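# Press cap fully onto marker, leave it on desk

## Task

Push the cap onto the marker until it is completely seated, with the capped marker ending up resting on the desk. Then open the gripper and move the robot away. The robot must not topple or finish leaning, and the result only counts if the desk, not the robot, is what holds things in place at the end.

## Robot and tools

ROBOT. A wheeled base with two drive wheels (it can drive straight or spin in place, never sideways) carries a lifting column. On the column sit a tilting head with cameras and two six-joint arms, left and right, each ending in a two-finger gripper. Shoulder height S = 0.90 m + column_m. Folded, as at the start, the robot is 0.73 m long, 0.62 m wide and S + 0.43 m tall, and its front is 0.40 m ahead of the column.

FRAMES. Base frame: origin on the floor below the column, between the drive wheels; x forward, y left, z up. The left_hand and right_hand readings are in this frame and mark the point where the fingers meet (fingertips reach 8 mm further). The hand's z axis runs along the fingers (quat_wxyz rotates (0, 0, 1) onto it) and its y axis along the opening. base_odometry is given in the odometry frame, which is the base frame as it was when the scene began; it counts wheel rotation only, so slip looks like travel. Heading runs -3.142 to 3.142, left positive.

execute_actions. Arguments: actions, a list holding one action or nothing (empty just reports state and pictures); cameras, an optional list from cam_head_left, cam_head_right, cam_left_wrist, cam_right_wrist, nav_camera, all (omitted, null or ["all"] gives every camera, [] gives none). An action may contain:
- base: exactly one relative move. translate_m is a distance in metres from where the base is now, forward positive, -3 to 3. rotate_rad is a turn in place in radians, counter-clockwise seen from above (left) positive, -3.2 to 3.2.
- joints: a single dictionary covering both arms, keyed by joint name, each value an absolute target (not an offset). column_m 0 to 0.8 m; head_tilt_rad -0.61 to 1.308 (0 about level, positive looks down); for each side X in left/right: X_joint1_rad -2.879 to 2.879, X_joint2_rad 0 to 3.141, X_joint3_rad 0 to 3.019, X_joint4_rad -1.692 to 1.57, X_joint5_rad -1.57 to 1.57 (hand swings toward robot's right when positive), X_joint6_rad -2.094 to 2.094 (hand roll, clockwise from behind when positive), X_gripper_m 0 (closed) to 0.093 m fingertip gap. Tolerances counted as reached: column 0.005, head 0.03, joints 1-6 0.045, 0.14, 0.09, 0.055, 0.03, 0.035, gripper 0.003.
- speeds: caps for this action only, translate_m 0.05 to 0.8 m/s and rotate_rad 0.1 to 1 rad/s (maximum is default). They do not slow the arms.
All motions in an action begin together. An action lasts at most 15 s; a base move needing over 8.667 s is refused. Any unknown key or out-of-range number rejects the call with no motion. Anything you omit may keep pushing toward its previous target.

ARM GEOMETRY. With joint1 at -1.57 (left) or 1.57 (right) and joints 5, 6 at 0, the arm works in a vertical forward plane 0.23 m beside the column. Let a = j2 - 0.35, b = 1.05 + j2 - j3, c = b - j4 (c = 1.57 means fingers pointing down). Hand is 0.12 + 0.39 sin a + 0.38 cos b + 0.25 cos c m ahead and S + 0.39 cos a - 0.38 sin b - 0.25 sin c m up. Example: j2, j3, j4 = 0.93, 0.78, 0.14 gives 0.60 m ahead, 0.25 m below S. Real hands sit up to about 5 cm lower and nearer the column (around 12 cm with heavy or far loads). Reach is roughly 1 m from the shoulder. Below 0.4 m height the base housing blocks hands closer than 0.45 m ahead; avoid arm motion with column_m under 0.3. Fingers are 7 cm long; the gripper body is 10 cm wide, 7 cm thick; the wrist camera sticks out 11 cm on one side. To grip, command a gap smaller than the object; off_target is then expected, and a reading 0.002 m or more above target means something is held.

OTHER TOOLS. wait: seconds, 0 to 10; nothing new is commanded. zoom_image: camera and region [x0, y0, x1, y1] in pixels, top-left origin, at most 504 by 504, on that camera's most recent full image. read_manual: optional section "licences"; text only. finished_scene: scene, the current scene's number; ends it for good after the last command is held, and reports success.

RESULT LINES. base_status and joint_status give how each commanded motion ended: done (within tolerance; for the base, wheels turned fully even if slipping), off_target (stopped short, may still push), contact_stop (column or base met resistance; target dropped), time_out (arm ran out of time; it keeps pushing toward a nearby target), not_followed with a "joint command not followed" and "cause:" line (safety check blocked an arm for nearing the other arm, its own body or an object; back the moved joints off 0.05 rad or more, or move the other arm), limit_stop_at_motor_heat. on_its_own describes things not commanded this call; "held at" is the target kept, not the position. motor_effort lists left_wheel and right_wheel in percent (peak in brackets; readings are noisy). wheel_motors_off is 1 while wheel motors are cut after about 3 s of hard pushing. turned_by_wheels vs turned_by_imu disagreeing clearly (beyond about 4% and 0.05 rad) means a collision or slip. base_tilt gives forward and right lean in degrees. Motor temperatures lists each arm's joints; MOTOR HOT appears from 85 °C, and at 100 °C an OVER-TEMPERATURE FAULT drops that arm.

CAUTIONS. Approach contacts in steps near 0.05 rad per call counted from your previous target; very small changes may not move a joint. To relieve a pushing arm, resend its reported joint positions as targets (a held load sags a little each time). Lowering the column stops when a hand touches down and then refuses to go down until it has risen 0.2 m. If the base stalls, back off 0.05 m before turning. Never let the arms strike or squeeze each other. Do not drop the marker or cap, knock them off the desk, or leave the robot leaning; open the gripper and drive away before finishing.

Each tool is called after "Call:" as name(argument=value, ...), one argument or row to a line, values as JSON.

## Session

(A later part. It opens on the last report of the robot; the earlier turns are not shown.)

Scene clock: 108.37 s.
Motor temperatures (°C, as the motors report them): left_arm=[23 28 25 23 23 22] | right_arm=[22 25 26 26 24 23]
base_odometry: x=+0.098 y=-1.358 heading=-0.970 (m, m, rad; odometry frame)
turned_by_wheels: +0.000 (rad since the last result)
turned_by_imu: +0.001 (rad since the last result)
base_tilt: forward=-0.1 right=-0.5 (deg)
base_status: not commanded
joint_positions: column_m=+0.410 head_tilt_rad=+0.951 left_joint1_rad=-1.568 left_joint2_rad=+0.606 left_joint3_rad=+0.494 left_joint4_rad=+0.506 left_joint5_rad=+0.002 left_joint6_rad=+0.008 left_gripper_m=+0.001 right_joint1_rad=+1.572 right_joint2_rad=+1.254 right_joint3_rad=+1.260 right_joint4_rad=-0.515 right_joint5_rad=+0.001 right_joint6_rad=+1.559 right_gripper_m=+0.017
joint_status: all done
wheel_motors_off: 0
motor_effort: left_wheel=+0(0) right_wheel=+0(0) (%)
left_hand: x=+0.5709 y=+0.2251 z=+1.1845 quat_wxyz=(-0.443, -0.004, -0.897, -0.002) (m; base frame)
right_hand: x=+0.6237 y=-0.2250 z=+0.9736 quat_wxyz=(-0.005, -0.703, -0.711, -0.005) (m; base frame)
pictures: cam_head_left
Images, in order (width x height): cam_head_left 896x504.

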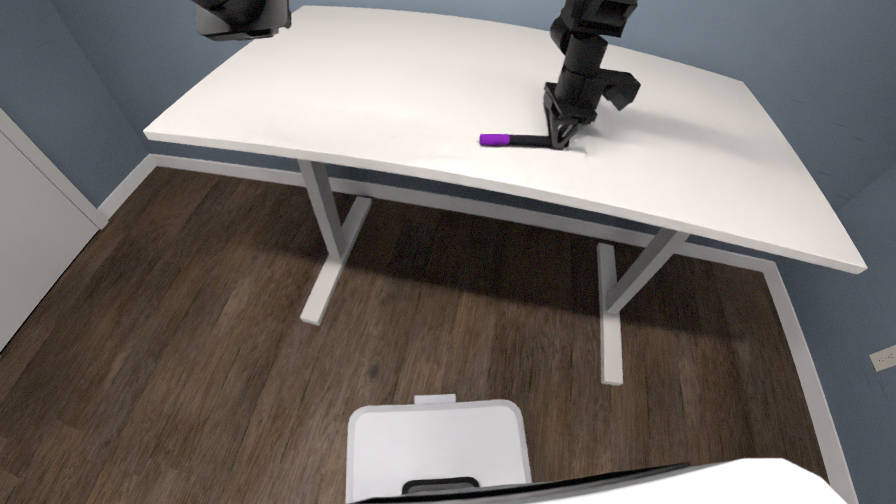

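Call:
execute_actions(
  actions=[
    {"joints":{"right_gripper_m":0.045}},
  ],
  cameras=[],
)

Call:
execute_actions(
  actions=[
    {"joints":{"column_m":0.46}},
  ],
  cameras=[],
)

Call:
execute_actions(
  actions=[
    {"base":{"translate_m":-0.6},"joints":{"column_m":0.5}},
  ],
  cameras=["cam_head_left"],
)

Scene clock: 110.23 s.
Motor temperatures (°C, as the motors report them): left_arm=[23 28 25 23 23 22] | right_arm=[22 25 26 26 24 23]
base_odometry: x=+0.098 y=-1.358 heading=-0.970 (m, m, rad; odometry frame)
turned_by_wheels: +0.000 (rad since the last result)
turned_by_imu: +0.001 (rad since the last result)
base_tilt: forward=-0.1 right=-0.4 (deg)
base_status: not commanded
joint_positions: column_m=+0.410 head_tilt_rad=+0.951 left_joint1_rad=-1.568 left_joint2_rad=+0.606 left_joint3_rad=+0.494 left_joint4_rad=+0.506 left_joint5_rad=+0.002 left_joint6_rad=+0.008 left_gripper_m=+0.001 right_joint1_rad=+1.572 right_joint2_rad=+1.254 right_joint3_rad=+1.260 right_joint4_rad=-0.515 right_joint5_rad=+0.001 right_joint6_rad=+1.559 right_gripper_m=+0.045
joint_status: all done
wheel_motors_off: 0
motor_effort: left_wheel=+0(0) right_wheel=+0(2) (%)
left_hand: x=+0.5709 y=+0.2251 z=+1.1845 quat_wxyz=(-0.443, -0.004, -0.897, -0.002) (m; base frame)
right_hand: x=+0.6237 y=-0.2250 z=+0.9736 quat_wxyz=(-0.005, -0.703, -0.711, -0.005) (m; base frame)
pictures: none
No camera images: the call's "cameras" was empty. Leave "cameras" out to get every camera's image.

Scene clock: 111.47 s.
Motor temperatures (°C, as the motors report them): left_arm=[23 28 25 23 23 22] | right_arm=[22 25 26 26 24 23]
base_odometry: x=+0.098 y=-1.358 heading=-0.970 (m, m, rad; odometry frame)
turned_by_wheels: +0.000 (rad since the last result)
turned_by_imu: +0.000 (rad since the last result)
base_tilt: forward=-0.1 right=-0.5 (deg)
base_status: not commanded
joint_positions: column_m=+0.460 head_tilt_rad=+0.951 left_joint1_rad=-1.568 left_joint2_rad=+0.606 left_joint3_rad=+0.494 left_joint4_rad=+0.506 left_joint5_rad=+0.002 left_joint6_rad=+0.008 left_gripper_m=+0.001 right_joint1_rad=+1.572 right_joint2_rad=+1.254 right_joint3_rad=+1.260 right_joint4_rad=-0.515 right_joint5_rad=+0.001 right_joint6_rad=+1.559 right_gripper_m=+0.045
joint_status: all done
wheel_motors_off: 0
motor_effort: left_wheel=+0(1) right_wheel=+1(0) (%)
left_hand: x=+0.5709 y=+0.2251 z=+1.2343 quat_wxyz=(-0.443, -0.004, -0.897, -0.002) (m; base frame)
right_hand: x=+0.6237 y=-0.2250 z=+1.0234 quat_wxyz=(-0.005, -0.703, -0.711, -0.005) (m; base frame)
pictures: none
No camera images: the call's "cameras" was empty. Leave "cameras" out to get every camera's image.

Scene clock: 114.37 s.
Motor temperatures (°C, as the motors report them): left_arm=[23 27 25 23 23 22] | right_arm=[22 25 26 26 24 23]
base_odometry: x=-0.241 y=-0.863 heading=-0.970 (m, m, rad; odometry frame)
turned_by_wheels: +0.000 (rad since the last result)
turned_by_imu: +0.001 (rad since the last result)
base_tilt: forward=-0.2 right=-0.5 (deg)
base_status: done
joint_positions: column_m=+0.500 head_tilt_rad=+0.951 left_joint1_rad=-1.568 left_joint2_rad=+0.605 left_joint3_rad=+0.493 left_joint4_rad=+0.506 left_joint5_rad=+0.002 left_joint6_rad=+0.008 left_gripper_m=+0.001 right_joint1_rad=+1.572 right_joint2_rad=+1.254 right_joint3_rad=+1.257 right_joint4_rad=-0.516 right_joint5_rad=+0.001 right_joint6_rad=+1.559 right_gripper_m=+0.045
joint_status: all done
wheel_motors_off: 0
motor_effort: left_wheel=+0(28) right_wheel=-2(34) (%)
left_hand: x=+0.5706 y=+0.2251 z=+1.2744 quat_wxyz=(-0.443, -0.004, -0.897, -0.002) (m; base frame)
right_hand: x=+0.6219 y=-0.2250 z=+1.0629 quat_wxyz=(-0.004, -0.703, -0.711, -0.004) (m; base frame)
pictures: cam_head_left
Images, in order (width x height): cam_head_left 896x504.

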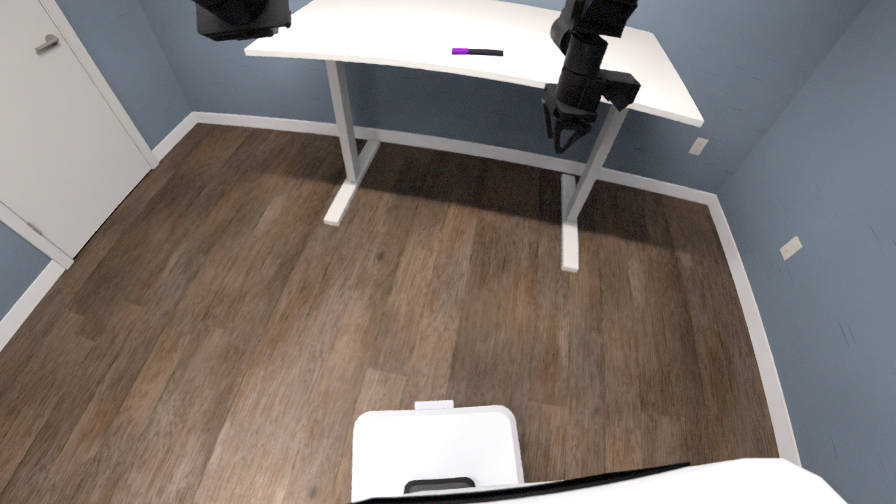

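Call:
finished_scene(
  scene=2,
)

The scene is finished: the task was done.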